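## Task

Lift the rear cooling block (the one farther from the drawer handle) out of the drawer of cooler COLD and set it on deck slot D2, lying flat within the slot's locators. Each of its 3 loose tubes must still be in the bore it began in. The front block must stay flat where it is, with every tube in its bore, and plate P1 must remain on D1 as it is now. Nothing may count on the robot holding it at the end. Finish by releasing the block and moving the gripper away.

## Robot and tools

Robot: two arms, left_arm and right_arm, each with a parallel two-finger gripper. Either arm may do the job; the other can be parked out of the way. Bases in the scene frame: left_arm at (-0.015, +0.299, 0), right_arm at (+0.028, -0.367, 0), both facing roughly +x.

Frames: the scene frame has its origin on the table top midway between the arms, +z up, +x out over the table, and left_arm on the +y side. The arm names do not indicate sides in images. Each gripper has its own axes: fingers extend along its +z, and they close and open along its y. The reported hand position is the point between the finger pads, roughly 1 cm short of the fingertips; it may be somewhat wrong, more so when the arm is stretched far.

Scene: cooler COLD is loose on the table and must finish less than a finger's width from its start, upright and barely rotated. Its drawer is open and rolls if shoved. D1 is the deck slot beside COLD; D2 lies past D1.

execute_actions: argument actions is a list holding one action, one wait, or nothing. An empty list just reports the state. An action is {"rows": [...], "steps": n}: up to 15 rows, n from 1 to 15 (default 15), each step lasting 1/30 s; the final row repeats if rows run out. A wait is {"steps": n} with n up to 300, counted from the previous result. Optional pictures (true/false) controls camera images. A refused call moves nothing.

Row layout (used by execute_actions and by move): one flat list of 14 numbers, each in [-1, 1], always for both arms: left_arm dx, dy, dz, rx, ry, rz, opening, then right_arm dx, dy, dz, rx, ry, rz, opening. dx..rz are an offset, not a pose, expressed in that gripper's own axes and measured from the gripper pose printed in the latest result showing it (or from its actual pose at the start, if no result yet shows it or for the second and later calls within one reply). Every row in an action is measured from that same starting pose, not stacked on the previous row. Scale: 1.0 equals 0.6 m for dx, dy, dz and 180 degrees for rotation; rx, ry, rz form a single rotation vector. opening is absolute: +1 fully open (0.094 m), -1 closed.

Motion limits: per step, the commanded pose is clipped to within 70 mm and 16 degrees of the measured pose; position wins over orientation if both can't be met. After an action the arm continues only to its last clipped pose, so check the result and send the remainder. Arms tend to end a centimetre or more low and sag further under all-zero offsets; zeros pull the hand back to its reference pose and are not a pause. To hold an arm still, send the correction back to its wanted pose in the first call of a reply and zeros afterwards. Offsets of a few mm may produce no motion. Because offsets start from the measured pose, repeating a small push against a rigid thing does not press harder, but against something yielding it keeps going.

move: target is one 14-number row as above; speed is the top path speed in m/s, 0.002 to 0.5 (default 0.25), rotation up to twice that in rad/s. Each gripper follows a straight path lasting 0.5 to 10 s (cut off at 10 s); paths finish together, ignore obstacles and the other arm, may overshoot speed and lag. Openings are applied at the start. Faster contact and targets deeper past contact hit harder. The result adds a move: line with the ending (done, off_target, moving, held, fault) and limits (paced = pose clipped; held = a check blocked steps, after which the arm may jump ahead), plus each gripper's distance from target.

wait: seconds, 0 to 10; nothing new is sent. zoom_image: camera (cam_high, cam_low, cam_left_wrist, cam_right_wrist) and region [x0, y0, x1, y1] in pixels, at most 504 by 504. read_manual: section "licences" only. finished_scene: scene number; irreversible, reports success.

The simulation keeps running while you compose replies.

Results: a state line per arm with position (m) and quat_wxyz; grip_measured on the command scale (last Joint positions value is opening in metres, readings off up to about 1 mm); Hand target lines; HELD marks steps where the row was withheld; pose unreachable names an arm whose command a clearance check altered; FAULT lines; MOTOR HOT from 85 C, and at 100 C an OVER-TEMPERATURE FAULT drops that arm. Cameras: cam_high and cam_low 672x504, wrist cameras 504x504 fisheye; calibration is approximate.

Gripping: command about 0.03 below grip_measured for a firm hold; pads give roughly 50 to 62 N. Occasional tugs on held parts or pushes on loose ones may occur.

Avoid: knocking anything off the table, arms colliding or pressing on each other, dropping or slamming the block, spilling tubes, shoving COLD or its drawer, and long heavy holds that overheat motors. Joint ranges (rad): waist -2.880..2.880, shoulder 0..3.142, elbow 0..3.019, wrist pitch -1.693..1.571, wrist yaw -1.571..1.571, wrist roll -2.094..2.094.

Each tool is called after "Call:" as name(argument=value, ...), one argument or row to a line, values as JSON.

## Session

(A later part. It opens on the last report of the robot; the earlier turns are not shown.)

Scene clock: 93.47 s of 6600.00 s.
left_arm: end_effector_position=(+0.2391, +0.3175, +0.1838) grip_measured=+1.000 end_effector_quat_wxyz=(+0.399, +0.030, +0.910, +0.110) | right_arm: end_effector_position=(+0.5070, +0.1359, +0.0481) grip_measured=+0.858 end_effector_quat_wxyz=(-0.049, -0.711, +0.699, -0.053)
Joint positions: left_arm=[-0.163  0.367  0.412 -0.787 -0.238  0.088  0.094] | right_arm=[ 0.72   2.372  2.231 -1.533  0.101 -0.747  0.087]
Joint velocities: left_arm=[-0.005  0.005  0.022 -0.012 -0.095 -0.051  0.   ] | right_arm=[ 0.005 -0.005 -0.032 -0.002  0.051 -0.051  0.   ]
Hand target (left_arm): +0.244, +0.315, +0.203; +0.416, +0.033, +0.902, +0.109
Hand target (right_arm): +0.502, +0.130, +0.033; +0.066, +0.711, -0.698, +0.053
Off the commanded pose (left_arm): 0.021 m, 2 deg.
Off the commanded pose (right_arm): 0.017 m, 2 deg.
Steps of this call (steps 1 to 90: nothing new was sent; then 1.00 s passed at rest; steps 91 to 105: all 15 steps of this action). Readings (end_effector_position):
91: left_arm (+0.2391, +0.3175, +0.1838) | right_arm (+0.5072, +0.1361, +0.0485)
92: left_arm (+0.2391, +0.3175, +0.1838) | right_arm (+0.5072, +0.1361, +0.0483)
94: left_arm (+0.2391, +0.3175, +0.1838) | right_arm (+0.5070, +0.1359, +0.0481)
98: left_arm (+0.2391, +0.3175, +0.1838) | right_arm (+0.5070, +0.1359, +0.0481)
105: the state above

Call:
execute_actions(
  actions=[
    {"rows":[[-0.03,0.004,-0.016,0,-0.012,0,1,0,0,0,0,0,0,0.82],[-0.03,0.004,-0.016,0,-0.012,0,1,0,0,0,0,0,0,0.82],[-0.03,0.004,-0.016,0,-0.012,0,1,0,0,0,0,0,0,0.81],[-0.03,0.004,-0.016,0,-0.012,0,1,0,0,0,0,0,0,0.80],[-0.03,0.004,-0.016,0,-0.012,0,1,0,0,0,0,0,0,0.79],[-0.03,0.004,-0.016,0,-0.012,0,1,0,0,0,0,0,0,0.78],[-0.03,0.004,-0.016,0,-0.012,0,1,0,0,0,0,0,0,0.77],[-0.03,0.004,-0.016,0,-0.012,0,1,0,0,0,0,0,0,0.762]],"steps":15},
  ],
)

Scene clock: 97.53 s of 6600.00 s.
left_arm: end_effector_position=(+0.2391, +0.3175, +0.1838) grip_measured=+1.000 end_effector_quat_wxyz=(+0.399, +0.030, +0.910, +0.110) | right_arm: end_effector_position=(+0.5075, +0.1360, +0.0483) grip_measured=+0.806 end_effector_quat_wxyz=(-0.048, -0.711, +0.699, -0.054)
Joint positions: left_arm=[-0.163  0.367  0.412 -0.787 -0.238  0.088  0.094] | right_arm=[ 0.72   2.371  2.231 -1.531  0.103 -0.747  0.085]
Joint velocities: left_arm=[-0.005  0.005 -0.007 -0.022  0.154 -0.007  0.   ] | right_arm=[-0.015 -0.005  0.002  0.002 -0.051 -0.022  0.   ]
Hand target (left_arm): +0.244, +0.315, +0.203; +0.416, +0.033, +0.902, +0.109
Hand target (right_arm): +0.507, +0.136, +0.048; +0.049, +0.711, -0.699, +0.053
Off the commanded pose (left_arm): 0.021 m, 2 deg.
Off the commanded pose (right_arm): 0.001 m, 0 deg.
Steps of this call (steps 1 to 90: nothing new was sent; then 0.57 s passed at rest; steps 91 to 105: all 15 steps of this action). Readings (end_effector_position):
91: left_arm (+0.2391, +0.3175, +0.1838) | right_arm (+0.5073, +0.1360, +0.0483)
92: left_arm (+0.2391, +0.3175, +0.1838) | right_arm (+0.5075, +0.1360, +0.0483)
94: left_arm (+0.2391, +0.3175, +0.1838) | right_arm (+0.5075, +0.1360, +0.0483)
98: left_arm (+0.2391, +0.3175, +0.1838) | right_arm (+0.5075, +0.1360, +0.0483)
105: the state above
camera_calibration (this result's frames):
cam_left_wrist: T_world_to_cam=[[0.0563483, -0.97083, -0.233054, 0.33929], [-0.977465, -0.00607943, -0.211009, 0.279206], [0.203437, 0.239692, -0.949295, 0.175298], [0, 0, 0, 1]] pos_world=[0.218134, 0.289073, 0.304397]
cam_right_wrist: T_world_to_cam=[[0.999658, 0.0209226, 0.0156992, -0.509509], [0.00344986, -0.700391, 0.713751, 0.0662666], [0.0259291, -0.713452, -0.700224, 0.243599], [0, 0, 0, 1]] pos_world=[0.50279, 0.230869, 0.131275]

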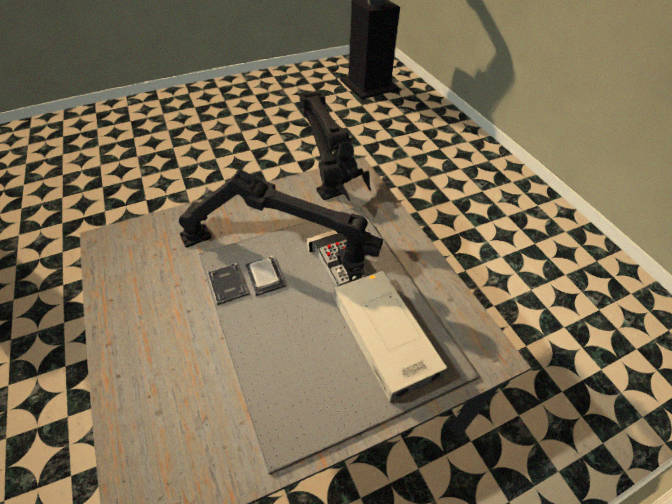

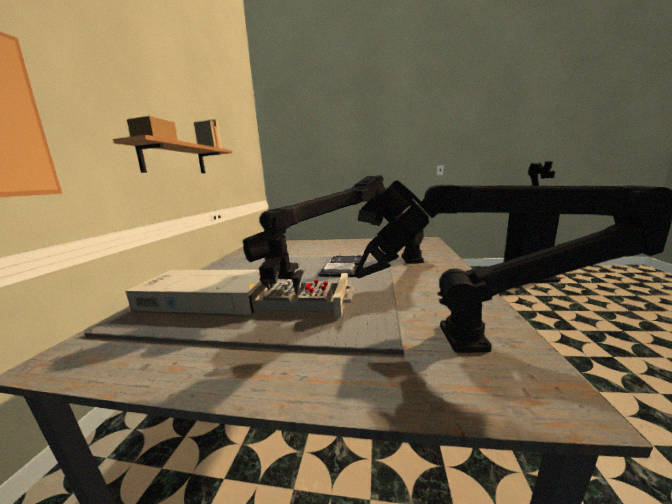

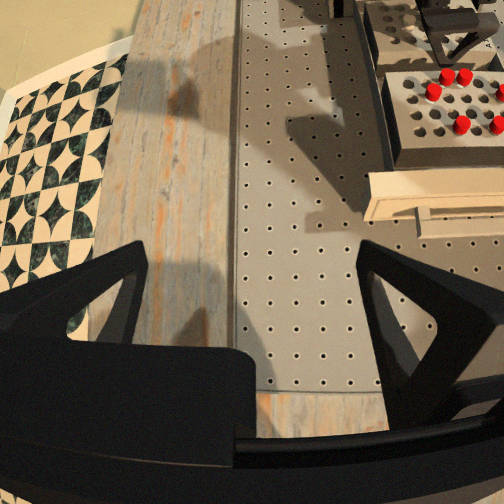

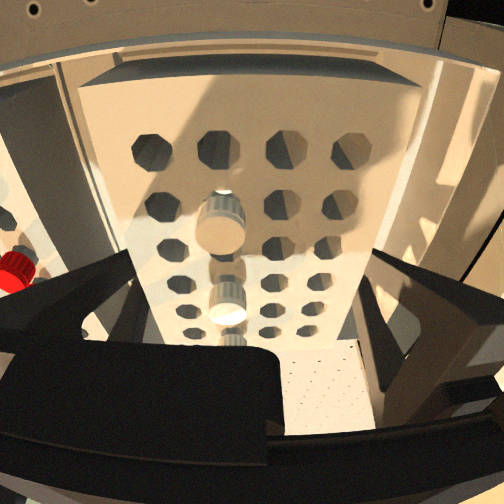

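Call:
execute_actions(
  actions=[
    {"rows":[[-0.03,0.004,-0.016,0,-0.012,0,1,-0.0013,-0.005,-0.026,0.004,-0.004,0.0006,0.762],[-0.03,0.004,-0.016,0,-0.012,0,1,-0.0026,-0.01,-0.052,0.008,-0.009,0.0012,0.762],[-0.03,0.004,-0.016,0,-0.012,0,1,-0.0039,-0.015,-0.078,0.013,-0.014,0.002,0.762],[-0.03,0.004,-0.016,0,-0.012,0,1,-0.0052,-0.02,-0.104,0.0175,-0.0185,0.0026,0.762],[-0.03,0.004,-0.016,0,-0.012,0,1,-0.0065,-0.0247,-0.131,0.0195,-0.0206,0.0029,0.762]],"steps":15},
  ],
)

Scene clock: 110.37 s of 6600.00 s.
left_arm: end_effector_position=(+0.2391, +0.3175, +0.1838) grip_measured=+1.000 end_effector_quat_wxyz=(+0.399, +0.030, +0.910, +0.110) | right_arm: end_effector_position=(+0.5052, +0.1332, +0.0546) grip_measured=+0.806 end_effector_quat_wxyz=(-0.056, -0.711, +0.698, -0.055)
Joint positions: left_arm=[-0.163  0.367  0.412 -0.787 -0.238  0.088  0.094] | right_arm=[ 0.72   2.369  2.242 -1.56   0.104 -0.747  0.085]
Joint velocities: left_arm=[-0.015 -0.005 -0.007 -0.007 -0.007  0.037  0.   ] | right_arm=[ 0.005 -0.015  0.076 -0.09  -0.022 -0.051  0.001]
Hand target (left_arm): +0.244, +0.315, +0.203; +0.416, +0.033, +0.902, +0.109
Hand target (right_arm): +0.517, +0.146, +0.121; +0.002, +0.711, -0.701, +0.053
Off the commanded pose (left_arm): 0.021 m, 2 deg.
Off the commanded pose (right_arm): 0.075 m, 6 deg; position clipped at the last step of the last action.
Steps of this call (steps 1 to 90: nothing new was sent; then 9.33 s passed at rest; steps 91 to 105: all 15 steps of this action). Readings (end_effector_position):
91: left_arm (+0.2391, +0.3175, +0.1838) | right_arm (+0.5075, +0.1361, +0.0486)
92: left_arm (+0.2391, +0.3175, +0.1838) | right_arm (+0.5074, +0.1360, +0.0491)
94: left_arm (+0.2391, +0.3175, +0.1838) | right_arm (+0.5072, +0.1356, +0.0504)
98: left_arm (+0.2391, +0.3175, +0.1838) | right_arm (+0.5070, +0.1353, +0.0523)
105: the state above
camera_calibration (this result's frames):
cam_left_wrist: T_world_to_cam=[[0.0563483, -0.97083, -0.233054, 0.33929], [-0.977465, -0.00607943, -0.211009, 0.279206], [0.203437, 0.239692, -0.949295, 0.175298], [0, 0, 0, 1]] pos_world=[0.218134, 0.289073, 0.304397]
cam_right_wrist: T_world_to_cam=[[0.999749, 0.0216022, 0.00601259, -0.506922], [0.0105929, -0.691324, 0.722467, 0.0545324], [0.0197635, -0.722222, -0.691379, 0.24978], [0, 0, 0, 1]] pos_world=[0.50128, 0.229047, 0.136343]

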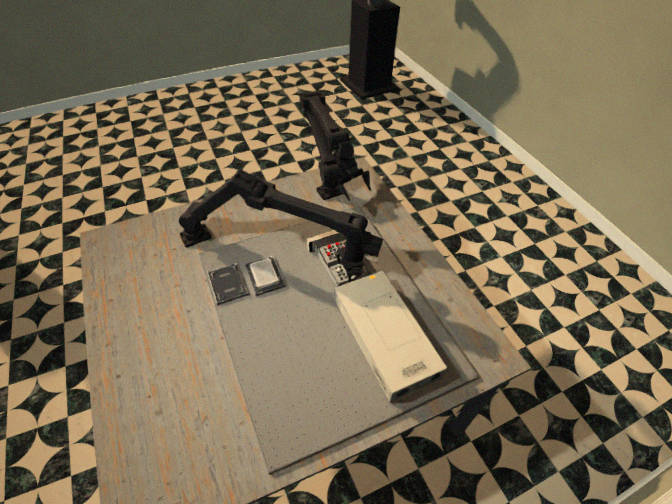

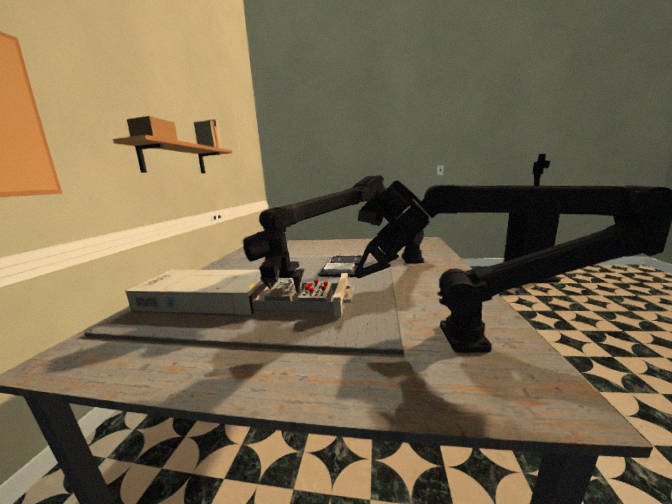

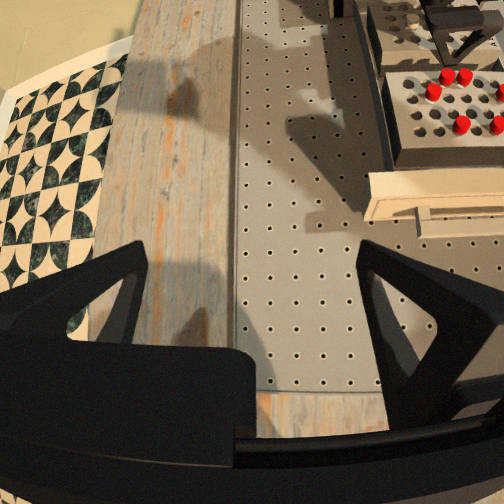

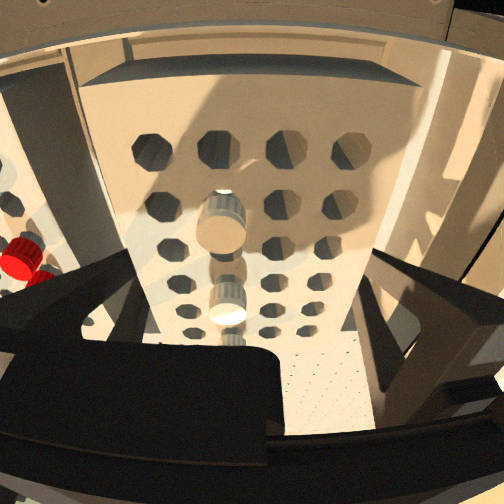

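Call:
execute_actions(
  actions=[
    {"rows":[[-0.03,0.004,-0.016,0,-0.012,0,1,-0.0168,-0.0403,-0.1635,0.0255,-0.027,0.0038,0.762]],"steps":15},
  ],
  pictures=false,
)

Scene clock: 114.60 s of 6600.00 s.
left_arm: end_effector_position=(+0.2391, +0.3175, +0.1838) grip_measured=+1.000 end_effector_quat_wxyz=(+0.399, +0.030, +0.910, +0.110) | right_arm: end_effector_position=(+0.5033, +0.1311, +0.0553) grip_measured=+0.806 end_effector_quat_wxyz=(-0.062, -0.711, +0.698, -0.055)
Joint positions: left_arm=[-0.163  0.367  0.412 -0.787 -0.238  0.088  0.094] | right_arm=[ 0.72   2.369  2.243 -1.573  0.104 -0.747  0.085]
Joint velocities: left_arm=[ 0.005 -0.024 -0.012 -0.017  0.007  0.022  0.   ] | right_arm=[-0.005 -0.005 -0.007  0.002 -0.051  0.007  0.001]
Hand target (left_arm): +0.244, +0.315, +0.203; +0.416, +0.033, +0.902, +0.109
Hand target (right_arm): +0.519, +0.148, +0.122; -0.003, +0.711, -0.701, +0.053
Off the commanded pose (left_arm): 0.021 m, 2 deg.
Off the commanded pose (right_arm): 0.102 m, 7 deg; position clipped at the last step of the last action.
Steps of this call (steps 1 to 90: nothing new was sent; then 0.73 s passed at rest; steps 91 to 105: all 15 steps of this action). Readings (end_effector_position):
91: left_arm (+0.2391, +0.3175, +0.1838) | right_arm (+0.5033, +0.1311, +0.0553)
92: left_arm (+0.2391, +0.3175, +0.1838) | right_arm (+0.5033, +0.1311, +0.0553)
94: left_arm (+0.2391, +0.3175, +0.1838) | right_arm (+0.5033, +0.1311, +0.0553)
98: left_arm (+0.2391, +0.3175, +0.1838) | right_arm (+0.5033, +0.1311, +0.0553)
105: the state above

Call:
execute_actions(
  actions=[
    {"rows":[[-0.03,0.004,-0.016,0,-0.012,0,1,-0.0202,-0.0377,-0.1332,0.0269,-0.0291,0.0041,0.762]],"steps":15},
  ],
  pictures=false,
)

Scene clock: 138.60 s of 6600.00 s.
left_arm: end_effector_position=(+0.2391, +0.3175, +0.1838) grip_measured=+1.000 end_effector_quat_wxyz=(+0.399, +0.030, +0.910, +0.110) | right_arm: end_effector_position=(+0.5044, +0.1323, +0.0625) grip_measured=+0.806 end_effector_quat_wxyz=(-0.061, -0.711, +0.698, -0.055)
Joint positions: left_arm=[-0.163  0.367  0.412 -0.787 -0.238  0.088  0.094] | right_arm=[ 0.72   2.37   2.264 -1.591  0.104 -0.747  0.085]
Joint velocities: left_arm=[ 0.005  0.005 -0.012  0.007  0.037  0.007  0.   ] | right_arm=[-0.005  0.005  0.095 -0.085  0.007  0.007  0.   ]
Hand target (left_arm): +0.244, +0.315, +0.203; +0.416, +0.033, +0.902, +0.109
Hand target (right_arm): +0.520, +0.150, +0.128; -0.002, +0.711, -0.701, +0.053
Off the commanded pose (left_arm): 0.021 m, 2 deg.
Off the commanded pose (right_arm): 0.077 m, 7 deg; position clipped at the last step of the last action.
Steps of this call (steps 1 to 90: nothing new was sent; then 20.50 s passed at rest; steps 91 to 105: all 15 steps of this action). Readings (end_effector_position):
91: left_arm (+0.2391, +0.3175, +0.1838) | right_arm (+0.5034, +0.1312, +0.0556)
92: left_arm (+0.2391, +0.3175, +0.1838) | right_arm (+0.5035, +0.1313, +0.0559)
94: left_arm (+0.2391, +0.3175, +0.1838) | right_arm (+0.5035, +0.1314, +0.0565)
98: left_arm (+0.2391, +0.3175, +0.1838) | right_arm (+0.5036, +0.1314, +0.0578)
105: the state above

Call:
execute_actions(
  actions=[
    {"rows":[[-0.03,0.004,-0.016,0,-0.012,0,1,-0.0277,-0.0478,-0.1553,0.029,-0.0314,0.0045,0.762]],"steps":15},
  ],
  pictures=false,
)

Call:
execute_actions(
  actions=[
    {"rows":[[-0.03,0.004,-0.016,0,-0.012,0,1,-0.0277,-0.0478,-0.1553,0.029,-0.0314,0.0045,0.762]],"steps":15},
  ],
)

Scene clock: 143.87 s of 6600.00 s.
left_arm: end_effector_position=(+0.2391, +0.3175, +0.1838) grip_measured=+1.000 end_effector_quat_wxyz=(+0.399, +0.030, +0.910, +0.110) | right_arm: end_effector_position=(+0.5122, +0.1410, +0.0764) grip_measured=+0.806 end_effector_quat_wxyz=(-0.053, -0.711, +0.699, -0.054)
Joint positions: left_arm=[-0.163  0.367  0.412 -0.787 -0.238  0.088  0.094] | right_arm=[ 0.72   2.4    2.357 -1.639  0.104 -0.747  0.085]
Joint velocities: left_arm=[-0.015 -0.005  0.012 -0.002 -0.007  0.066  0.   ] | right_arm=[ 0.005  0.044  0.193 -0.129 -0.066  0.007 -0.001]
Hand target (left_arm): +0.244, +0.315, +0.203; +0.416, +0.033, +0.902, +0.109
Hand target (right_arm): +0.526, +0.156, +0.142; -0.009, +0.711, -0.702, +0.053
Off the commanded pose (left_arm): 0.021 m, 2 deg.
Off the commanded pose (right_arm): 0.081 m, 7 deg; position clipped at the last step of the last action.
Steps of this call (steps 1 to 90: nothing new was sent; then 1.77 s passed at rest; steps 91 to 105: all 15 steps of this action). Readings (end_effector_position):
91: left_arm (+0.2391, +0.3175, +0.1838) | right_arm (+0.5057, +0.1338, +0.0665)
92: left_arm (+0.2391, +0.3175, +0.1838) | right_arm (+0.5061, +0.1342, +0.0667)
94: left_arm (+0.2391, +0.3175, +0.1838) | right_arm (+0.5075, +0.1358, +0.0675)
98: left_arm (+0.2391, +0.3175, +0.1838) | right_arm (+0.5098, +0.1383, +0.0702)
105: the state above

Scene clock: 144.37 s of 6600.00 s.
left_arm: end_effector_position=(+0.2391, +0.3175, +0.1838) grip_measured=+1.000 end_effector_quat_wxyz=(+0.399, +0.030, +0.910, +0.110) | right_arm: end_effector_position=(+0.5155, +0.1440, +0.0807) grip_measured=+0.806 end_effector_quat_wxyz=(-0.056, -0.712, +0.698, -0.056)
Joint positions: left_arm=[-0.163  0.367  0.412 -0.787 -0.238  0.088  0.094] | right_arm=[ 0.72   2.428  2.42  -1.68   0.106 -0.749  0.085]
Joint velocities: left_arm=[-0.005 -0.015 -0.007 -0.007 -0.022 -0.022  0.   ] | right_arm=[-0.005  0.005  0.022  0.007 -0.051  0.007  0.   ]
Hand target (left_arm): +0.244, +0.315, +0.203; +0.416, +0.033, +0.902, +0.109
Hand target (right_arm): +0.531, +0.162, +0.148; -0.015, +0.710, -0.702, +0.052
Off the commanded pose (left_arm): 0.021 m, 2 deg.
Off the commanded pose (right_arm): 0.093 m, 8 deg; position clipped at the last step of the last action.
Steps of this call (steps 1 to 15: all 15 steps of this action). Readings (end_effector_position):
1: left_arm (+0.2391, +0.3175, +0.1838) | right_arm (+0.5128, +0.1416, +0.0773)
2: left_arm (+0.2391, +0.3175, +0.1838) | right_arm (+0.5137, +0.1427, +0.0784)
4: left_arm (+0.2391, +0.3175, +0.1838) | right_arm (+0.5149, +0.1437, +0.0801)
8: left_arm (+0.2391, +0.3175, +0.1838) | right_arm (+0.5154, +0.1439, +0.0806)
15: the state above
camera_calibration (this result's frames):
cam_left_wrist: T_world_to_cam=[[0.0563483, -0.97083, -0.233054, 0.33929], [-0.977465, -0.00607943, -0.211009, 0.279206], [0.203437, 0.239692, -0.949295, 0.175298], [0, 0, 0, 1]] pos_world=[0.218134, 0.289073, 0.304397]
cam_right_wrist: T_world_to_cam=[[0.999707, 0.0233447, 0.00636343, -0.517795], [0.0114992, -0.689772, 0.723935, 0.0421902], [0.0212894, -0.72365, -0.689839, 0.274786], [0, 0, 0, 1]] pos_world=[0.511308, 0.240039, 0.16231]

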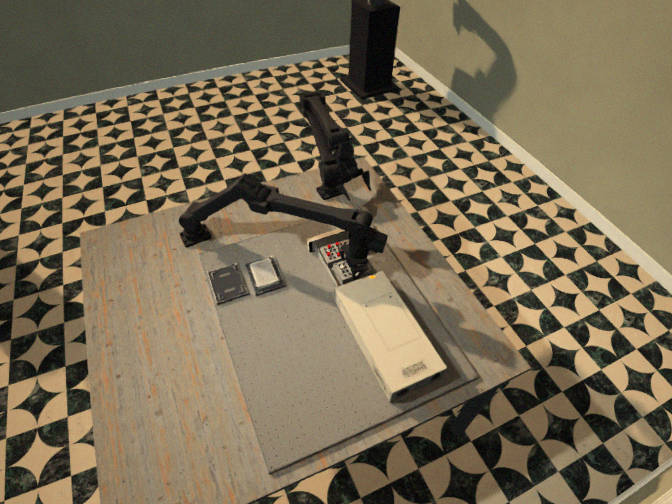

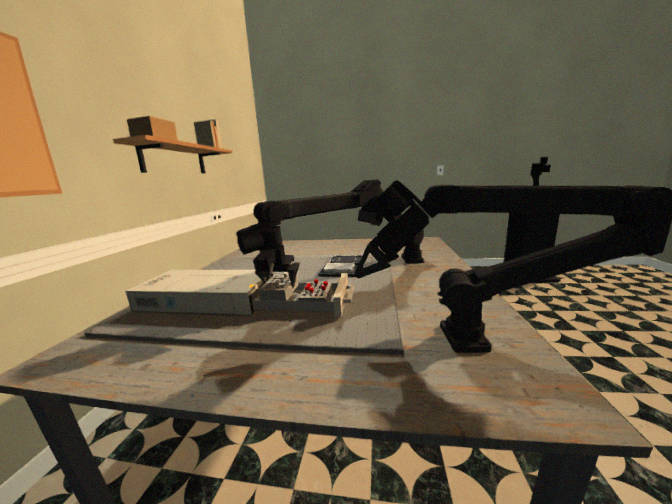

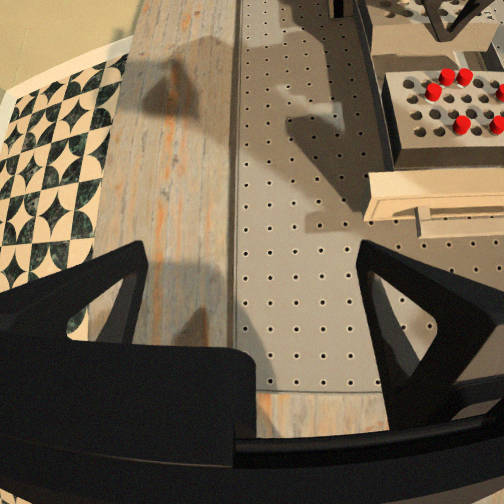

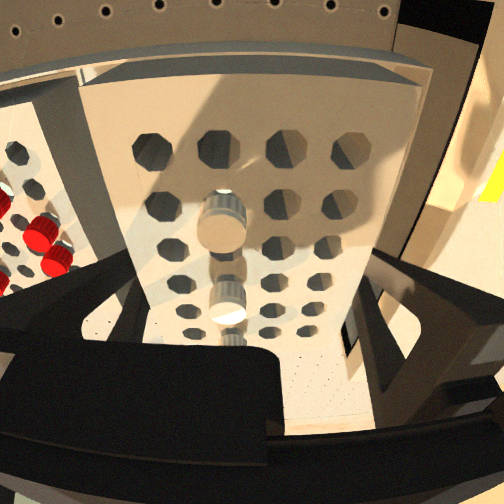

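Call:
execute_actions(
  actions=[
    {"rows":[[-0.03,0.004,-0.016,0,-0.012,0,1,0.0065,-0.0125,-0.1268,0.023,-0.0249,0.0036,0.762]],"steps":15},
  ],
  pictures=false,
)

Scene clock: 151.60 s of 6600.00 s.
left_arm: end_effector_position=(+0.2391, +0.3175, +0.1838) grip_measured=+1.000 end_effector_quat_wxyz=(+0.399, +0.030, +0.910, +0.110) | right_arm: end_effector_position=(+0.5155, +0.1439, +0.0808) grip_measured=+0.806 end_effector_quat_wxyz=(-0.057, -0.712, +0.698, -0.056)
Joint positions: left_arm=[-0.163  0.367  0.412 -0.787 -0.238  0.088  0.094] | right_arm=[ 0.72   2.428  2.42  -1.681  0.107 -0.749  0.085]
Joint velocities: left_arm=[-0.005  0.005 -0.002 -0.012  0.022 -0.051  0.   ] | right_arm=[-0.015 -0.005 -0.002 -0.007  0.007 -0.066  0.   ]
Hand target (left_arm): +0.244, +0.315, +0.203; +0.416, +0.033, +0.902, +0.109
Hand target (right_arm): +0.520, +0.149, +0.148; +0.003, +0.711, -0.701, +0.054
Off the commanded pose (left_arm): 0.021 m, 2 deg.
Off the commanded pose (right_arm): 0.077 m, 6 deg; position clipped at the last step of the last action.
Steps of this call (steps 1 to 90: nothing new was sent; then 3.73 s passed at rest; steps 91 to 105: all 15 steps of this action). Readings (end_effector_position):
91: left_arm (+0.2391, +0.3175, +0.1838) | right_arm (+0.5155, +0.1439, +0.0808)
92: left_arm (+0.2391, +0.3175, +0.1838) | right_arm (+0.5155, +0.1439, +0.0808)
94: left_arm (+0.2391, +0.3175, +0.1838) | right_arm (+0.5155, +0.1439, +0.0808)
98: left_arm (+0.2391, +0.3175, +0.1838) | right_arm (+0.5155, +0.1439, +0.0808)
105: the state above

Call:
execute_actions(
  actions=[
    {"rows":[[-0.03,0.004,-0.016,0,-0.012,0,1,0.011,-0.0087,-0.1275,0.0219,-0.0237,0.0034,0.762]],"steps":15},
  ],
  pictures=false,
)

Scene clock: 155.33 s of 6600.00 s.
left_arm: end_effector_position=(+0.2391, +0.3175, +0.1838) grip_measured=+1.000 end_effector_quat_wxyz=(+0.399, +0.030, +0.910, +0.110) | right_arm: end_effector_position=(+0.5098, +0.1376, +0.0618) grip_measured=+0.805 end_effector_quat_wxyz=(-0.068, -0.712, +0.697, -0.056)
Joint positions: left_arm=[-0.163  0.367  0.412 -0.787 -0.238  0.088  0.094] | right_arm=[ 0.72   2.419  2.351 -1.645  0.107 -0.749  0.085]
Joint velocities: left_arm=[-0.015 -0.005 -0.012  0.007 -0.022 -0.007  0.   ] | right_arm=[-0.005 -0.034 -0.217  0.159 -0.022 -0.022  0.   ]
Hand target (left_arm): +0.244, +0.315, +0.203; +0.416, +0.033, +0.902, +0.109
Hand target (right_arm): +0.517, +0.146, +0.131; +0.006, +0.711, -0.701, +0.054
Off the commanded pose (left_arm): 0.021 m, 2 deg.
Off the commanded pose (right_arm): 0.097 m, 7 deg; position clipped at the last step of the last action.
Steps of this call (steps 1 to 90: nothing new was sent; then 0.23 s passed at rest; steps 91 to 105: all 15 steps of this action). Readings (end_effector_position):
91: left_arm (+0.2391, +0.3175, +0.1838) | right_arm (+0.5151, +0.1435, +0.0801)
92: left_arm (+0.2391, +0.3175, +0.1838) | right_arm (+0.5148, +0.1432, +0.0801)
94: left_arm (+0.2391, +0.3175, +0.1838) | right_arm (+0.5138, +0.1420, +0.0788)
98: left_arm (+0.2391, +0.3175, +0.1838) | right_arm (+0.5118, +0.1399, +0.0741)
105: the state above

Call:
execute_actions(
  actions=[],
)

Scene clock: 157.47 s of 6600.00 s.
left_arm: end_effector_position=(+0.2391, +0.3175, +0.1838) grip_measured=+1.000 end_effector_quat_wxyz=(+0.399, +0.030, +0.910, +0.110) | right_arm: end_effector_position=(+0.5090, +0.1367, +0.0582) grip_measured=+0.805 end_effector_quat_wxyz=(-0.069, -0.712, +0.697, -0.056)
Joint positions: left_arm=[-0.163  0.367  0.412 -0.787 -0.238  0.088  0.094] | right_arm=[ 0.72   2.416  2.336 -1.634  0.107 -0.749  0.085]
Joint velocities: left_arm=[-0.024  0.015  0.017 -0.017 -0.051  0.022  0.   ] | right_arm=[-0.024 -0.005 -0.002  0.002 -0.022 -0.022 -0.001]
Hand target (left_arm): +0.244, +0.315, +0.203; +0.416, +0.033, +0.902, +0.109
Hand target (right_arm): +0.517, +0.146, +0.131; +0.006, +0.711, -0.701, +0.054
Off the commanded pose (left_arm): 0.021 m, 2 deg.
Off the commanded pose (right_arm): 0.101 m, 7 deg; position clipped at the last step of the last action.
Steps of this call (steps 1 to 64: nothing new was sent). Readings (end_effector_position):
1: left_arm (+0.2391, +0.3175, +0.1838) | right_arm (+0.5096, +0.1374, +0.0601)
2: left_arm (+0.2391, +0.3175, +0.1838) | right_arm (+0.5093, +0.1371, +0.0587)
4: left_arm (+0.2391, +0.3175, +0.1838) | right_arm (+0.5088, +0.1365, +0.0567)
8: left_arm (+0.2391, +0.3175, +0.1838) | right_arm (+0.5089, +0.1366, +0.0572)
64: the state above
camera_calibration (this result's frames):
cam_left_wrist: T_world_to_cam=[[0.0563483, -0.97083, -0.233054, 0.33929], [-0.977465, -0.00607943, -0.211009, 0.279206], [0.203437, 0.239692, -0.949295, 0.175298], [0, 0, 0, 1]] pos_world=[0.218134, 0.289073, 0.304397]
cam_right_wrist: T_world_to_cam=[[0.99967, 0.0233534, -0.0106786, -0.50999], [0.023659, -0.675947, 0.73657, 0.0447426], [0.00998327, -0.73658, -0.676277, 0.260858], [0, 0, 0, 1]] pos_world=[0.506159, 0.234296, 0.13801]

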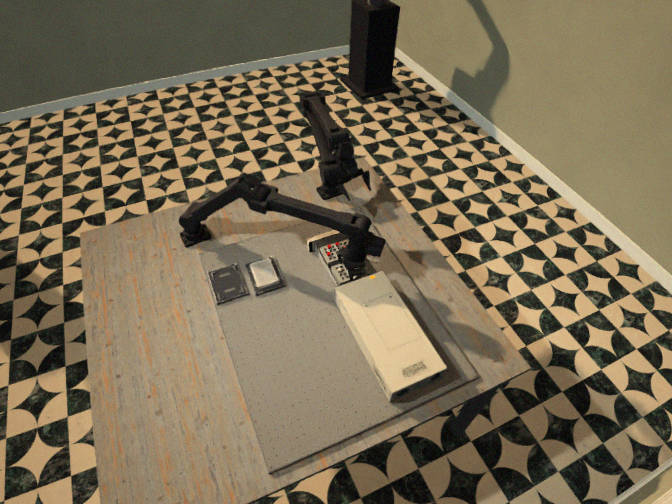

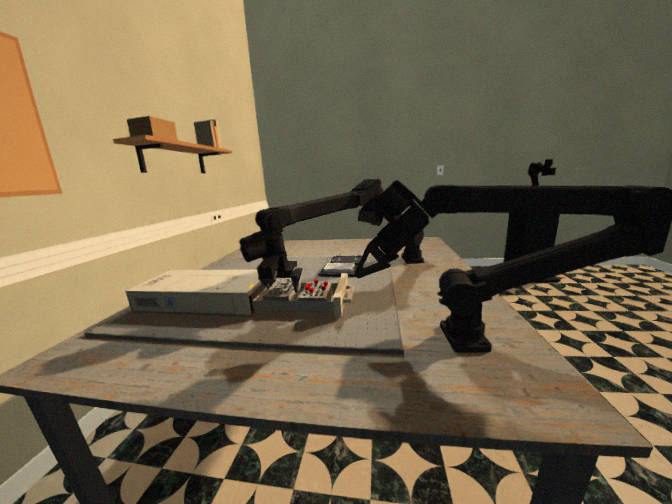

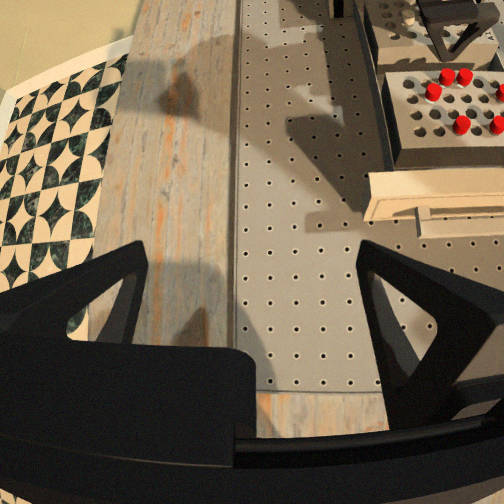

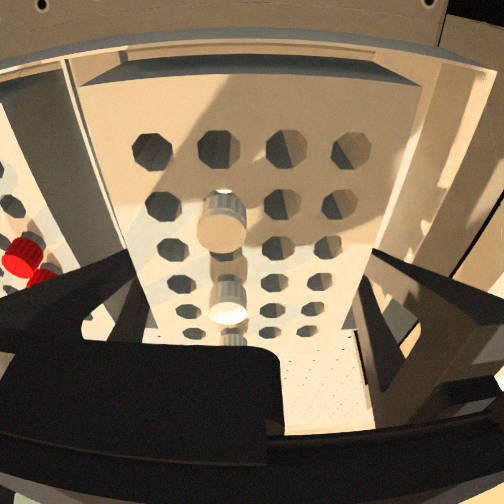

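Call:
execute_actions(
  actions=[
    {"rows":[[-0.03,0.004,-0.016,0,-0.012,0,1,0.0042,-0.0115,-0.1055,0.0269,-0.029,0.0042,0.762]],"steps":15},
  ],
  pictures=false,
)

Scene clock: 168.83 s of 6600.00 s.
left_arm: end_effector_position=(+0.2391, +0.3175, +0.1838) grip_measured=+1.000 end_effector_quat_wxyz=(+0.399, +0.030, +0.910, +0.110) | right_arm: end_effector_position=(+0.5069, +0.1344, +0.0546) grip_measured=+0.806 end_effector_quat_wxyz=(-0.062, -0.712, +0.697, -0.056)
Joint positions: left_arm=[-0.163  0.367  0.412 -0.787 -0.238  0.088  0.094] | right_arm=[ 0.72   2.389  2.279 -1.589  0.107 -0.749  0.085]
Joint velocities: left_arm=[-0.015  0.005  0.017 -0.022 -0.037 -0.037  0.   ] | right_arm=[-0.005 -0.005  0.022  0.002  0.051 -0.022  0.001]
Hand target (left_arm): +0.244, +0.315, +0.203; +0.416, +0.033, +0.902, +0.109
Hand target (right_arm): +0.514, +0.143, +0.119; +0.007, +0.711, -0.701, +0.054
Off the commanded pose (left_arm): 0.021 m, 2 deg.
Off the commanded pose (right_arm): 0.068 m, 6 deg.
Steps of this call (steps 1 to 90: nothing new was sent; then 7.87 s passed at rest; steps 91 to 105: all 15 steps of this action). Readings (end_effector_position):
91: left_arm (+0.2391, +0.3175, +0.1838) | right_arm (+0.5089, +0.1366, +0.0567)
92: left_arm (+0.2391, +0.3175, +0.1838) | right_arm (+0.5087, +0.1364, +0.0561)
94: left_arm (+0.2391, +0.3175, +0.1838) | right_arm (+0.5074, +0.1349, +0.0540)
98: left_arm (+0.2391, +0.3175, +0.1838) | right_arm (+0.5072, +0.1347, +0.0552)
105: the state above

Call:
execute_actions(
  actions=[
    {"rows":[[-0.03,0.004,-0.016,0,-0.012,0,1,-0.0173,-0.0322,-0.1113,0.0286,-0.0309,0.0044,0.762],[-0.03,0.004,-0.016,0,-0.012,0,1,-0.0173,-0.0322,-0.1113,0.0286,-0.0309,0.0044,0.762],[-0.03,0.004,-0.016,0,-0.012,0,1,-0.0173,-0.0322,-0.1113,0.0286,-0.0309,0.0044,0.762],[-0.03,0.004,-0.016,0,-0.012,0,1,-0.0173,-0.0322,-0.1113,0.0286,-0.0309,0.0044,0.762],[-0.03,0.004,-0.016,0,-0.012,0,1,-0.0172,-0.0325,-0.1138,0.0286,-0.0309,0.0044,0.762],[-0.03,0.004,-0.016,0,-0.012,0,1,-0.0171,-0.0328,-0.1163,0.0286,-0.0309,0.0044,0.762],[-0.03,0.004,-0.016,0,-0.012,0,1,-0.017,-0.0331,-0.1188,0.0286,-0.0309,0.0044,0.762],[-0.03,0.004,-0.016,0,-0.012,0,1,-0.0169,-0.0334,-0.1213,0.0286,-0.0309,0.0044,0.762],[-0.03,0.004,-0.016,0,-0.012,0,1,-0.0168,-0.0337,-0.1238,0.0286,-0.0309,0.0044,0.762],[-0.03,0.004,-0.016,0,-0.012,0,1,-0.0167,-0.034,-0.1263,0.0286,-0.0309,0.0044,0.762],[-0.03,0.004,-0.016,0,-0.012,0,1,-0.0166,-0.0343,-0.1288,0.0286,-0.0309,0.0044,0.762],[-0.03,0.004,-0.016,0,-0.012,0,1,-0.0165,-0.0346,-0.1313,0.0286,-0.0309,0.0044,0.762],[-0.03,0.004,-0.016,0,-0.012,0,1,-0.0164,-0.0349,-0.1338,0.0286,-0.0309,0.0044,0.762],[-0.03,0.004,-0.016,0,-0.012,0,1,-0.0163,-0.0352,-0.1363,0.0286,-0.0309,0.0044,0.762],[-0.03,0.004,-0.016,0,-0.012,0,1,-0.0162,-0.0355,-0.1388,0.0286,-0.0309,0.0044,0.762]],"steps":15},
  ],
  pictures=false,
)

Call:
execute_actions(
  actions=[
    {"steps":10},
  ],
  pictures=false,
)

Scene clock: 183.27 s of 6600.00 s.
left_arm: end_effector_position=(+0.2391, +0.3175, +0.1838) grip_measured=+1.000 end_effector_quat_wxyz=(+0.399, +0.030, +0.910, +0.110) | right_arm: end_effector_position=(+0.5070, +0.1345, +0.0545) grip_measured=+0.806 end_effector_quat_wxyz=(-0.062, -0.712, +0.697, -0.056)
Joint positions: left_arm=[-0.163  0.367  0.412 -0.787 -0.238  0.088  0.094] | right_arm=[ 0.72   2.389  2.279 -1.588  0.107 -0.749  0.085]
Joint velocities: left_arm=[-0.005  0.015 -0.017  0.007  0.007 -0.081  0.   ] | right_arm=[ 0.015 -0.005  0.002  0.002  0.007 -0.022 -0.001]
Hand target (left_arm): +0.244, +0.315, +0.203; +0.416, +0.033, +0.902, +0.109
Hand target (right_arm): +0.522, +0.151, +0.122; -0.005, +0.711, -0.701, +0.054
Off the commanded pose (left_arm): 0.021 m, 2 deg.
Off the commanded pose (right_arm): 0.086 m, 8 deg; position clipped at the last step of the last action.
Steps of this call (steps 1 to 90: nothing new was sent; then 10.93 s passed at rest; steps 91 to 105: all 15 steps of this action). Readings (end_effector_position):
91: left_arm (+0.2391, +0.3175, +0.1838) | right_arm (+0.5069, +0.1344, +0.0546)
92: left_arm (+0.2391, +0.3175, +0.1838) | right_arm (+0.5070, +0.1345, +0.0545)
94: left_arm (+0.2391, +0.3175, +0.1838) | right_arm (+0.5070, +0.1345, +0.0545)
98: left_arm (+0.2391, +0.3175, +0.1838) | right_arm (+0.5070, +0.1345, +0.0545)
105: the state above

Scene clock: 183.60 s of 6600.00 s.
left_arm: end_effector_position=(+0.2391, +0.3175, +0.1838) grip_measured=+1.000 end_effector_quat_wxyz=(+0.399, +0.030, +0.910, +0.110) | right_arm: end_effector_position=(+0.5070, +0.1345, +0.0545) grip_measured=+0.806 end_effector_quat_wxyz=(-0.062, -0.712, +0.697, -0.056)
Joint positions: left_arm=[-0.163  0.367  0.412 -0.787 -0.238  0.088  0.094] | right_arm=[ 0.72   2.389  2.279 -1.588  0.107 -0.749  0.085]
Joint velocities: left_arm=[-0.005  0.005 -0.002 -0.012 -0.051 -0.007  0.   ] | right_arm=[ 0.015 -0.005 -0.007 -0.007  0.022 -0.051 -0.001]
Hand target (left_arm): +0.244, +0.315, +0.203; +0.416, +0.033, +0.902, +0.109
Hand target (right_arm): +0.522, +0.151, +0.122; -0.005, +0.711, -0.701, +0.054
Off the commanded pose (left_arm): 0.021 m, 2 deg.
Off the commanded pose (right_arm): 0.086 m, 8 deg; position clipped at the last step of the last action.
Steps of this call (steps 1 to 10: nothing new was sent). Readings (end_effector_position):
1: left_arm (+0.2391, +0.3175, +0.1838) | right_arm (+0.5070, +0.1345, +0.0545)
2: left_arm (+0.2391, +0.3175, +0.1838) | right_arm (+0.5070, +0.1345, +0.0545)
4: left_arm (+0.2391, +0.3175, +0.1838) | right_arm (+0.5070, +0.1345, +0.0545)
8: left_arm (+0.2391, +0.3175, +0.1838) | right_arm (+0.5070, +0.1345, +0.0545)
10: the state above

Reuse the row that worked before.

Call:
execute_actions(
  actions=[
    {"rows":[[-0.03,0.004,-0.016,0,-0.012,0,1,-0.0202,-0.0377,-0.1332,0.0269,-0.0291,0.0041,0.762]],"steps":15},
  ],
  pictures=false,
)

Call:
execute_actions(
  actions=[
    {"steps":10},
  ],
  pictures=false,
)

Scene clock: 189.40 s of 6600.00 s.
left_arm: end_effector_position=(+0.2391, +0.3175, +0.1838) grip_measured=+1.000 end_effector_quat_wxyz=(+0.399, +0.030, +0.910, +0.110) | right_arm: end_effector_position=(+0.5094, +0.1372, +0.0650) grip_measured=+0.806 end_effector_quat_wxyz=(-0.059, -0.712, +0.698, -0.056)
Joint positions: left_arm=[-0.163  0.367  0.412 -0.787 -0.238  0.088  0.094] | right_arm=[ 0.72   2.395  2.317 -1.616  0.107 -0.749  0.085]
Joint velocities: left_arm=[-0.015 -0.005  0.027 -0.012  0.037  0.022  0.   ] | right_arm=[-0.015  0.054  0.173 -0.12  -0.037 -0.066  0.   ]
Hand target (left_arm): +0.244, +0.315, +0.203; +0.416, +0.033, +0.902, +0.109
Hand target (right_arm): +0.524, +0.154, +0.130; -0.002, +0.711, -0.701, +0.054
Off the commanded pose (left_arm): 0.021 m, 2 deg.
Off the commanded pose (right_arm): 0.073 m, 7 deg; position clipped at the last step of the last action.
Steps of this call (steps 1 to 90: nothing new was sent; then 2.30 s passed at rest; steps 91 to 105: all 15 steps of this action). Readings (end_effector_position):
91: left_arm (+0.2391, +0.3175, +0.1838) | right_arm (+0.5071, +0.1346, +0.0548)
92: left_arm (+0.2391, +0.3175, +0.1838) | right_arm (+0.5071, +0.1346, +0.0551)
94: left_arm (+0.2391, +0.3175, +0.1838) | right_arm (+0.5071, +0.1346, +0.0557)
98: left_arm (+0.2391, +0.3175, +0.1838) | right_arm (+0.5075, +0.1351, +0.0579)
105: the state above

Scene clock: 189.73 s of 6600.00 s.
left_arm: end_effector_position=(+0.2391, +0.3175, +0.1838) grip_measured=+1.000 end_effector_quat_wxyz=(+0.399, +0.030, +0.910, +0.110) | right_arm: end_effector_position=(+0.5106, +0.1385, +0.0689) grip_measured=+0.806 end_effector_quat_wxyz=(-0.057, -0.712, +0.698, -0.056)
Joint positions: left_arm=[-0.163  0.367  0.412 -0.787 -0.238  0.088  0.094] | right_arm=[ 0.72   2.397  2.331 -1.624  0.107 -0.749  0.085]
Joint velocities: left_arm=[-0.015  0.005 -0.012 -0.007 -0.007  0.066  0.   ] | right_arm=[-0.015  0.005  0.007 -0.012 -0.022 -0.037  0.   ]
Hand target (left_arm): +0.244, +0.315, +0.203; +0.416, +0.033, +0.902, +0.109
Hand target (right_arm): +0.524, +0.154, +0.130; -0.003, +0.711, -0.701, +0.054
Off the commanded pose (left_arm): 0.021 m, 2 deg.
Off the commanded pose (right_arm): 0.069 m, 7 deg; position clipped at the last step of the last action.
Steps of this call (steps 1 to 10: nothing new was sent). Readings (end_effector_position):
1: left_arm (+0.2391, +0.3175, +0.1838) | right_arm (+0.5097, +0.1376, +0.0661)
2: left_arm (+0.2391, +0.3175, +0.1838) | right_arm (+0.5102, +0.1380, +0.0672)
4: left_arm (+0.2391, +0.3175, +0.1838) | right_arm (+0.5107, +0.1386, +0.0686)
8: left_arm (+0.2391, +0.3175, +0.1838) | right_arm (+0.5108, +0.1387, +0.0691)
10: the state above

Call:
execute_actions(
  actions=[
    {"rows":[[-0.03,0.004,-0.016,0,-0.012,0,1,0.0048,-0.0122,-0.1123,0.0258,-0.0279,0.004,0.762]],"steps":15},
  ],
  pictures=false,
)

Call:
execute_actions(
  actions=[
    {"steps":8},
  ],
  pictures=false,
)

Scene clock: 196.37 s of 6600.00 s.
left_arm: end_effector_position=(+0.2391, +0.3175, +0.1838) grip_measured=+1.000 end_effector_quat_wxyz=(+0.399, +0.030, +0.910, +0.110) | right_arm: end_effector_position=(+0.5069, +0.1344, +0.0541) grip_measured=+0.806 end_effector_quat_wxyz=(-0.056, -0.712, +0.698, -0.056)
Joint positions: left_arm=[-0.163  0.367  0.412 -0.787 -0.238  0.088  0.094] | right_arm=[ 0.72   2.378  2.257 -1.567  0.107 -0.749  0.085]
Joint velocities: left_arm=[-0.005  0.005 -0.007  0.002 -0.022 -0.037  0.   ] | right_arm=[-0.005 -0.054 -0.11   0.095 -0.007  0.022  0.001]
Hand target (left_arm): +0.244, +0.315, +0.203; +0.416, +0.033, +0.902, +0.109
Hand target (right_arm): +0.514, +0.143, +0.121; -0.003, +0.711, -0.701, +0.054
Off the commanded pose (left_arm): 0.021 m, 2 deg.
Off the commanded pose (right_arm): 0.083 m, 7 deg; position clipped at the last step of the last action.
Steps of this call (steps 1 to 90: nothing new was sent; then 3.13 s passed at rest; steps 91 to 105: all 15 steps of this action). Readings (end_effector_position):
91: left_arm (+0.2391, +0.3175, +0.1838) | right_arm (+0.5104, +0.1382, +0.0672)
92: left_arm (+0.2391, +0.3175, +0.1838) | right_arm (+0.5101, +0.1379, +0.0668)
94: left_arm (+0.2391, +0.3175, +0.1838) | right_arm (+0.5085, +0.1362, +0.0650)
98: left_arm (+0.2391, +0.3175, +0.1838) | right_arm (+0.5071, +0.1346, +0.0609)
105: the state above

Scene clock: 196.63 s of 6600.00 s.
left_arm: end_effector_position=(+0.2391, +0.3175, +0.1838) grip_measured=+1.000 end_effector_quat_wxyz=(+0.399, +0.030, +0.910, +0.110) | right_arm: end_effector_position=(+0.5068, +0.1343, +0.0540) grip_measured=+0.806 end_effector_quat_wxyz=(-0.055, -0.712, +0.698, -0.056)
Joint positions: left_arm=[-0.163  0.367  0.412 -0.787 -0.238  0.088  0.094] | right_arm=[ 0.72   2.375  2.251 -1.562  0.107 -0.749  0.085]
Joint velocities: left_arm=[-0.015  0.005  0.007 -0.042 -0.007  0.007  0.   ] | right_arm=[ 0.005 -0.005  0.017  0.002  0.037  0.022  0.   ]
Hand target (left_arm): +0.244, +0.315, +0.203; +0.416, +0.033, +0.902, +0.109
Hand target (right_arm): +0.514, +0.143, +0.121; -0.003, +0.711, -0.701, +0.054
Off the commanded pose (left_arm): 0.021 m, 2 deg.
Off the commanded pose (right_arm): 0.084 m, 7 deg; position clipped at the last step of the last action.
Steps of this call (steps 1 to 8: nothing new was sent). Readings (end_effector_position):
1: left_arm (+0.2391, +0.3175, +0.1838) | right_arm (+0.5069, +0.1344, +0.0543)
2: left_arm (+0.2391, +0.3175, +0.1838) | right_arm (+0.5068, +0.1343, +0.0542)
4: left_arm (+0.2391, +0.3175, +0.1838) | right_arm (+0.5068, +0.1343, +0.0540)
8: the state above

Call:
execute_actions(
  actions=[
    {"rows":[[-0.03,0.004,-0.016,0,-0.012,0,1,-0.021,-0.0392,-0.1327,0.0269,-0.0291,0.0041,0.762]],"steps":12},
  ],
  pictures=false,
)

Call:
execute_actions(
  actions=[
    {"rows":[[-0.03,0.004,-0.016,0,-0.012,0,1,-0.017,-0.0355,-0.1335,0.026,-0.0281,0.004,0.762]],"steps":8},
  ],
  pictures=false,
)

Call:
execute_actions(
  actions=[
    {"steps":8},
  ],
  pictures=false,
)

Scene clock: 202.80 s of 6600.00 s.
left_arm: end_effector_position=(+0.2391, +0.3175, +0.1838) grip_measured=+1.000 end_effector_quat_wxyz=(+0.399, +0.030, +0.910, +0.110) | right_arm: end_effector_position=(+0.5068, +0.1343, +0.0540) grip_measured=+0.806 end_effector_quat_wxyz=(-0.055, -0.712, +0.698, -0.056)
Joint positions: left_arm=[-0.163  0.367  0.412 -0.787 -0.238  0.088  0.094] | right_arm=[ 0.72   2.375  2.251 -1.562  0.107 -0.749  0.085]
Joint velocities: left_arm=[ 0.005 -0.005 -0.002 -0.007  0.022 -0.022  0.   ] | right_arm=[ 0.005  0.005 -0.002 -0.012  0.007 -0.007  0.   ]
Hand target (left_arm): +0.244, +0.315, +0.203; +0.416, +0.033, +0.902, +0.109
Hand target (right_arm): +0.523, +0.152, +0.121; -0.008, +0.711, -0.701, +0.054
Off the commanded pose (left_arm): 0.021 m, 2 deg.
Off the commanded pose (right_arm): 0.084 m, 7 deg; position clipped at the last step of the last action.
Steps of this call (steps 1 to 90: nothing new was sent; then 2.77 s passed at rest; steps 91 to 102: all 12 steps of this action). Readings (end_effector_position):
91: left_arm (+0.2391, +0.3175, +0.1838) | right_arm (+0.5068, +0.1343, +0.0540)
92: left_arm (+0.2391, +0.3175, +0.1838) | right_arm (+0.5068, +0.1343, +0.0540)
94: left_arm (+0.2391, +0.3175, +0.1838) | right_arm (+0.5068, +0.1343, +0.0540)
98: left_arm (+0.2391, +0.3175, +0.1838) | right_arm (+0.5068, +0.1343, +0.0540)
102: the state above

Scene clock: 203.07 s of 6600.00 s.
left_arm: end_effector_position=(+0.2391, +0.3175, +0.1838) grip_measured=+1.000 end_effector_quat_wxyz=(+0.399, +0.030, +0.910, +0.110) | right_arm: end_effector_position=(+0.5068, +0.1343, +0.0540) grip_measured=+0.806 end_effector_quat_wxyz=(-0.055, -0.712, +0.698, -0.056)
Joint positions: left_arm=[-0.163  0.367  0.412 -0.787 -0.238  0.088  0.094] | right_arm=[ 0.72   2.375  2.251 -1.562  0.107 -0.749  0.085]
Joint velocities: left_arm=[-0.005  0.005 -0.007  0.007 -0.007 -0.037  0.   ] | right_arm=[ 0.005 -0.005  0.002 -0.002 -0.007 -0.022 -0.   ]
Hand target (left_arm): +0.244, +0.315, +0.203; +0.416, +0.033, +0.902, +0.109
Hand target (right_arm): +0.521, +0.150, +0.121; -0.006, +0.711, -0.701, +0.054
Off the commanded pose (left_arm): 0.021 m, 2 deg.
Off the commanded pose (right_arm): 0.084 m, 7 deg; position clipped at the last step of the last action.
Steps of this call (steps 1 to 8: all 8 steps of this action). Readings (end_effector_position):
1: left_arm (+0.2391, +0.3175, +0.1838) | right_arm (+0.5068, +0.1343, +0.0540)
2: left_arm (+0.2391, +0.3175, +0.1838) | right_arm (+0.5068, +0.1343, +0.0540)
4: left_arm (+0.2391, +0.3175, +0.1838) | right_arm (+0.5068, +0.1343, +0.0540)
8: the state above

Scene clock: 203.33 s of 6600.00 s.
left_arm: end_effector_position=(+0.2391, +0.3175, +0.1838) grip_measured=+1.000 end_effector_quat_wxyz=(+0.399, +0.030, +0.910, +0.110) | right_arm: end_effector_position=(+0.5068, +0.1343, +0.0540) grip_measured=+0.806 end_effector_quat_wxyz=(-0.055, -0.712, +0.698, -0.056)
Joint positions: left_arm=[-0.163  0.367  0.412 -0.787 -0.238  0.088  0.094] | right_arm=[ 0.72   2.375  2.251 -1.562  0.107 -0.749  0.085]
Joint velocities: left_arm=[-0.015 -0.015  0.007  0.012 -0.066  0.022  0.   ] | right_arm=[-0.005 -0.005 -0.007  0.007 -0.037 -0.051  0.001]
Hand target (left_arm): +0.244, +0.315, +0.203; +0.416, +0.033, +0.902, +0.109
Hand target (right_arm): +0.521, +0.150, +0.121; -0.006, +0.711, -0.701, +0.054
Off the commanded pose (left_arm): 0.021 m, 2 deg.
Off the commanded pose (right_arm): 0.084 m, 7 deg; position clipped at the last step of the last action.
Steps of this call (steps 1 to 8: nothing new was sent). Readings (end_effector_position):
1: left_arm (+0.2391, +0.3175, +0.1838) | right_arm (+0.5068, +0.1343, +0.0540)
2: left_arm (+0.2391, +0.3175, +0.1838) | right_arm (+0.5068, +0.1343, +0.0540)
4: left_arm (+0.2391, +0.3175, +0.1838) | right_arm (+0.5068, +0.1343, +0.0540)
8: the state above

Call:
execute_actions(
  actions=[
    {"rows":[[-0.03,0.004,-0.016,0,-0.012,0,1,-0.021,-0.0392,-0.1327,0.0247,-0.0267,0.0038,0.762]],"steps":10},
  ],
  pictures=false,
)

Call:
execute_actions(
  actions=[
    {"rows":[[-0.03,0.004,-0.016,0,-0.012,0,1,-0.017,-0.0355,-0.1335,0.0255,-0.0276,0.004,0.762]],"steps":8},
  ],
  pictures=false,
)

Call:
execute_actions(
  actions=[
    {"steps":8},
  ],
  pictures=false,
)

Scene clock: 207.90 s of 6600.00 s.
left_arm: end_effector_position=(+0.2391, +0.3175, +0.1838) grip_measured=+1.000 end_effector_quat_wxyz=(+0.399, +0.030, +0.910, +0.110) | right_arm: end_effector_position=(+0.5077, +0.1354, +0.0609) grip_measured=+0.806 end_effector_quat_wxyz=(-0.058, -0.712, +0.698, -0.056)
Joint positions: left_arm=[-0.163  0.367  0.412 -0.787 -0.238  0.088  0.094] | right_arm=[ 0.72   2.384  2.287 -1.594  0.107 -0.749  0.085]
Joint velocities: left_arm=[-0.005  0.005 -0.002 -0.022 -0.051 -0.007  0.   ] | right_arm=[-0.024  0.015  0.12  -0.071  0.007  0.051 -0.   ]
Hand target (left_arm): +0.244, +0.315, +0.203; +0.416, +0.033, +0.902, +0.109
Hand target (right_arm): +0.523, +0.153, +0.126; -0.004, +0.711, -0.701, +0.054
Off the commanded pose (left_arm): 0.021 m, 2 deg.
Off the commanded pose (right_arm): 0.077 m, 7 deg; position clipped at the last step of the last action.
Steps of this call (steps 1 to 90: nothing new was sent; then 1.23 s passed at rest; steps 91 to 100: all 10 steps of this action). Readings (end_effector_position):
91: left_arm (+0.2391, +0.3175, +0.1838) | right_arm (+0.5068, +0.1344, +0.0546)
92: left_arm (+0.2391, +0.3175, +0.1838) | right_arm (+0.5067, +0.1342, +0.0547)
94: left_arm (+0.2391, +0.3175, +0.1838) | right_arm (+0.5067, +0.1342, +0.0561)
98: left_arm (+0.2391, +0.3175, +0.1838) | right_arm (+0.5073, +0.1349, +0.0590)
100: the state above

Scene clock: 208.17 s of 6600.00 s.
left_arm: end_effector_position=(+0.2391, +0.3175, +0.1838) grip_measured=+1.000 end_effector_quat_wxyz=(+0.399, +0.030, +0.910, +0.110) | right_arm: end_effector_position=(+0.5079, +0.1355, +0.0683) grip_measured=+0.806 end_effector_quat_wxyz=(-0.060, -0.712, +0.698, -0.056)
Joint positions: left_arm=[-0.163  0.367  0.412 -0.787 -0.238  0.088  0.094] | right_arm=[ 0.72   2.386  2.309 -1.618  0.107 -0.749  0.085]
Joint velocities: left_arm=[-0.015 -0.005  0.002  0.017 -0.022 -0.007  0.   ] | right_arm=[-0.015  0.015  0.105 -0.085 -0.022  0.066 -0.001]
Hand target (left_arm): +0.244, +0.315, +0.203; +0.416, +0.033, +0.902, +0.109
Hand target (right_arm): +0.523, +0.152, +0.134; -0.002, +0.711, -0.701, +0.054
Off the commanded pose (left_arm): 0.021 m, 2 deg.
Off the commanded pose (right_arm): 0.077 m, 7 deg; position clipped at the last step of the last action.
Steps of this call (steps 1 to 8: all 8 steps of this action). Readings (end_effector_position):
1: left_arm (+0.2391, +0.3175, +0.1838) | right_arm (+0.5080, +0.1356, +0.0616)
2: left_arm (+0.2391, +0.3175, +0.1838) | right_arm (+0.5080, +0.1356, +0.0623)
4: left_arm (+0.2391, +0.3175, +0.1838) | right_arm (+0.5078, +0.1355, +0.0643)
8: the state above

Scene clock: 208.43 s of 6600.00 s.
left_arm: end_effector_position=(+0.2391, +0.3175, +0.1838) grip_measured=+1.000 end_effector_quat_wxyz=(+0.399, +0.030, +0.910, +0.110) | right_arm: end_effector_position=(+0.5092, +0.1369, +0.0722) grip_measured=+0.806 end_effector_quat_wxyz=(-0.057, -0.712, +0.698, -0.056)
Joint positions: left_arm=[-0.163  0.367  0.412 -0.787 -0.238  0.088  0.094] | right_arm=[ 0.72   2.386  2.32  -1.623  0.107 -0.749  0.085]
Joint velocities: left_arm=[-0.005  0.005 -0.007 -0.002  0.022  0.022  0.   ] | right_arm=[-0.005 -0.005 -0.007 -0.012 -0.022  0.022 -0.   ]
Hand target (left_arm): +0.244, +0.315, +0.203; +0.416, +0.033, +0.902, +0.109
Hand target (right_arm): +0.523, +0.152, +0.134; -0.003, +0.711, -0.701, +0.054
Off the commanded pose (left_arm): 0.021 m, 2 deg.
Off the commanded pose (right_arm): 0.072 m, 7 deg; position clipped at the last step of the last action.
Steps of this call (steps 1 to 8: nothing new was sent). Readings (end_effector_position):
1: left_arm (+0.2391, +0.3175, +0.1838) | right_arm (+0.5081, +0.1358, +0.0693)
2: left_arm (+0.2391, +0.3175, +0.1838) | right_arm (+0.5083, +0.1359, +0.0702)
4: left_arm (+0.2391, +0.3175, +0.1838) | right_arm (+0.5088, +0.1366, +0.0715)
8: the state above


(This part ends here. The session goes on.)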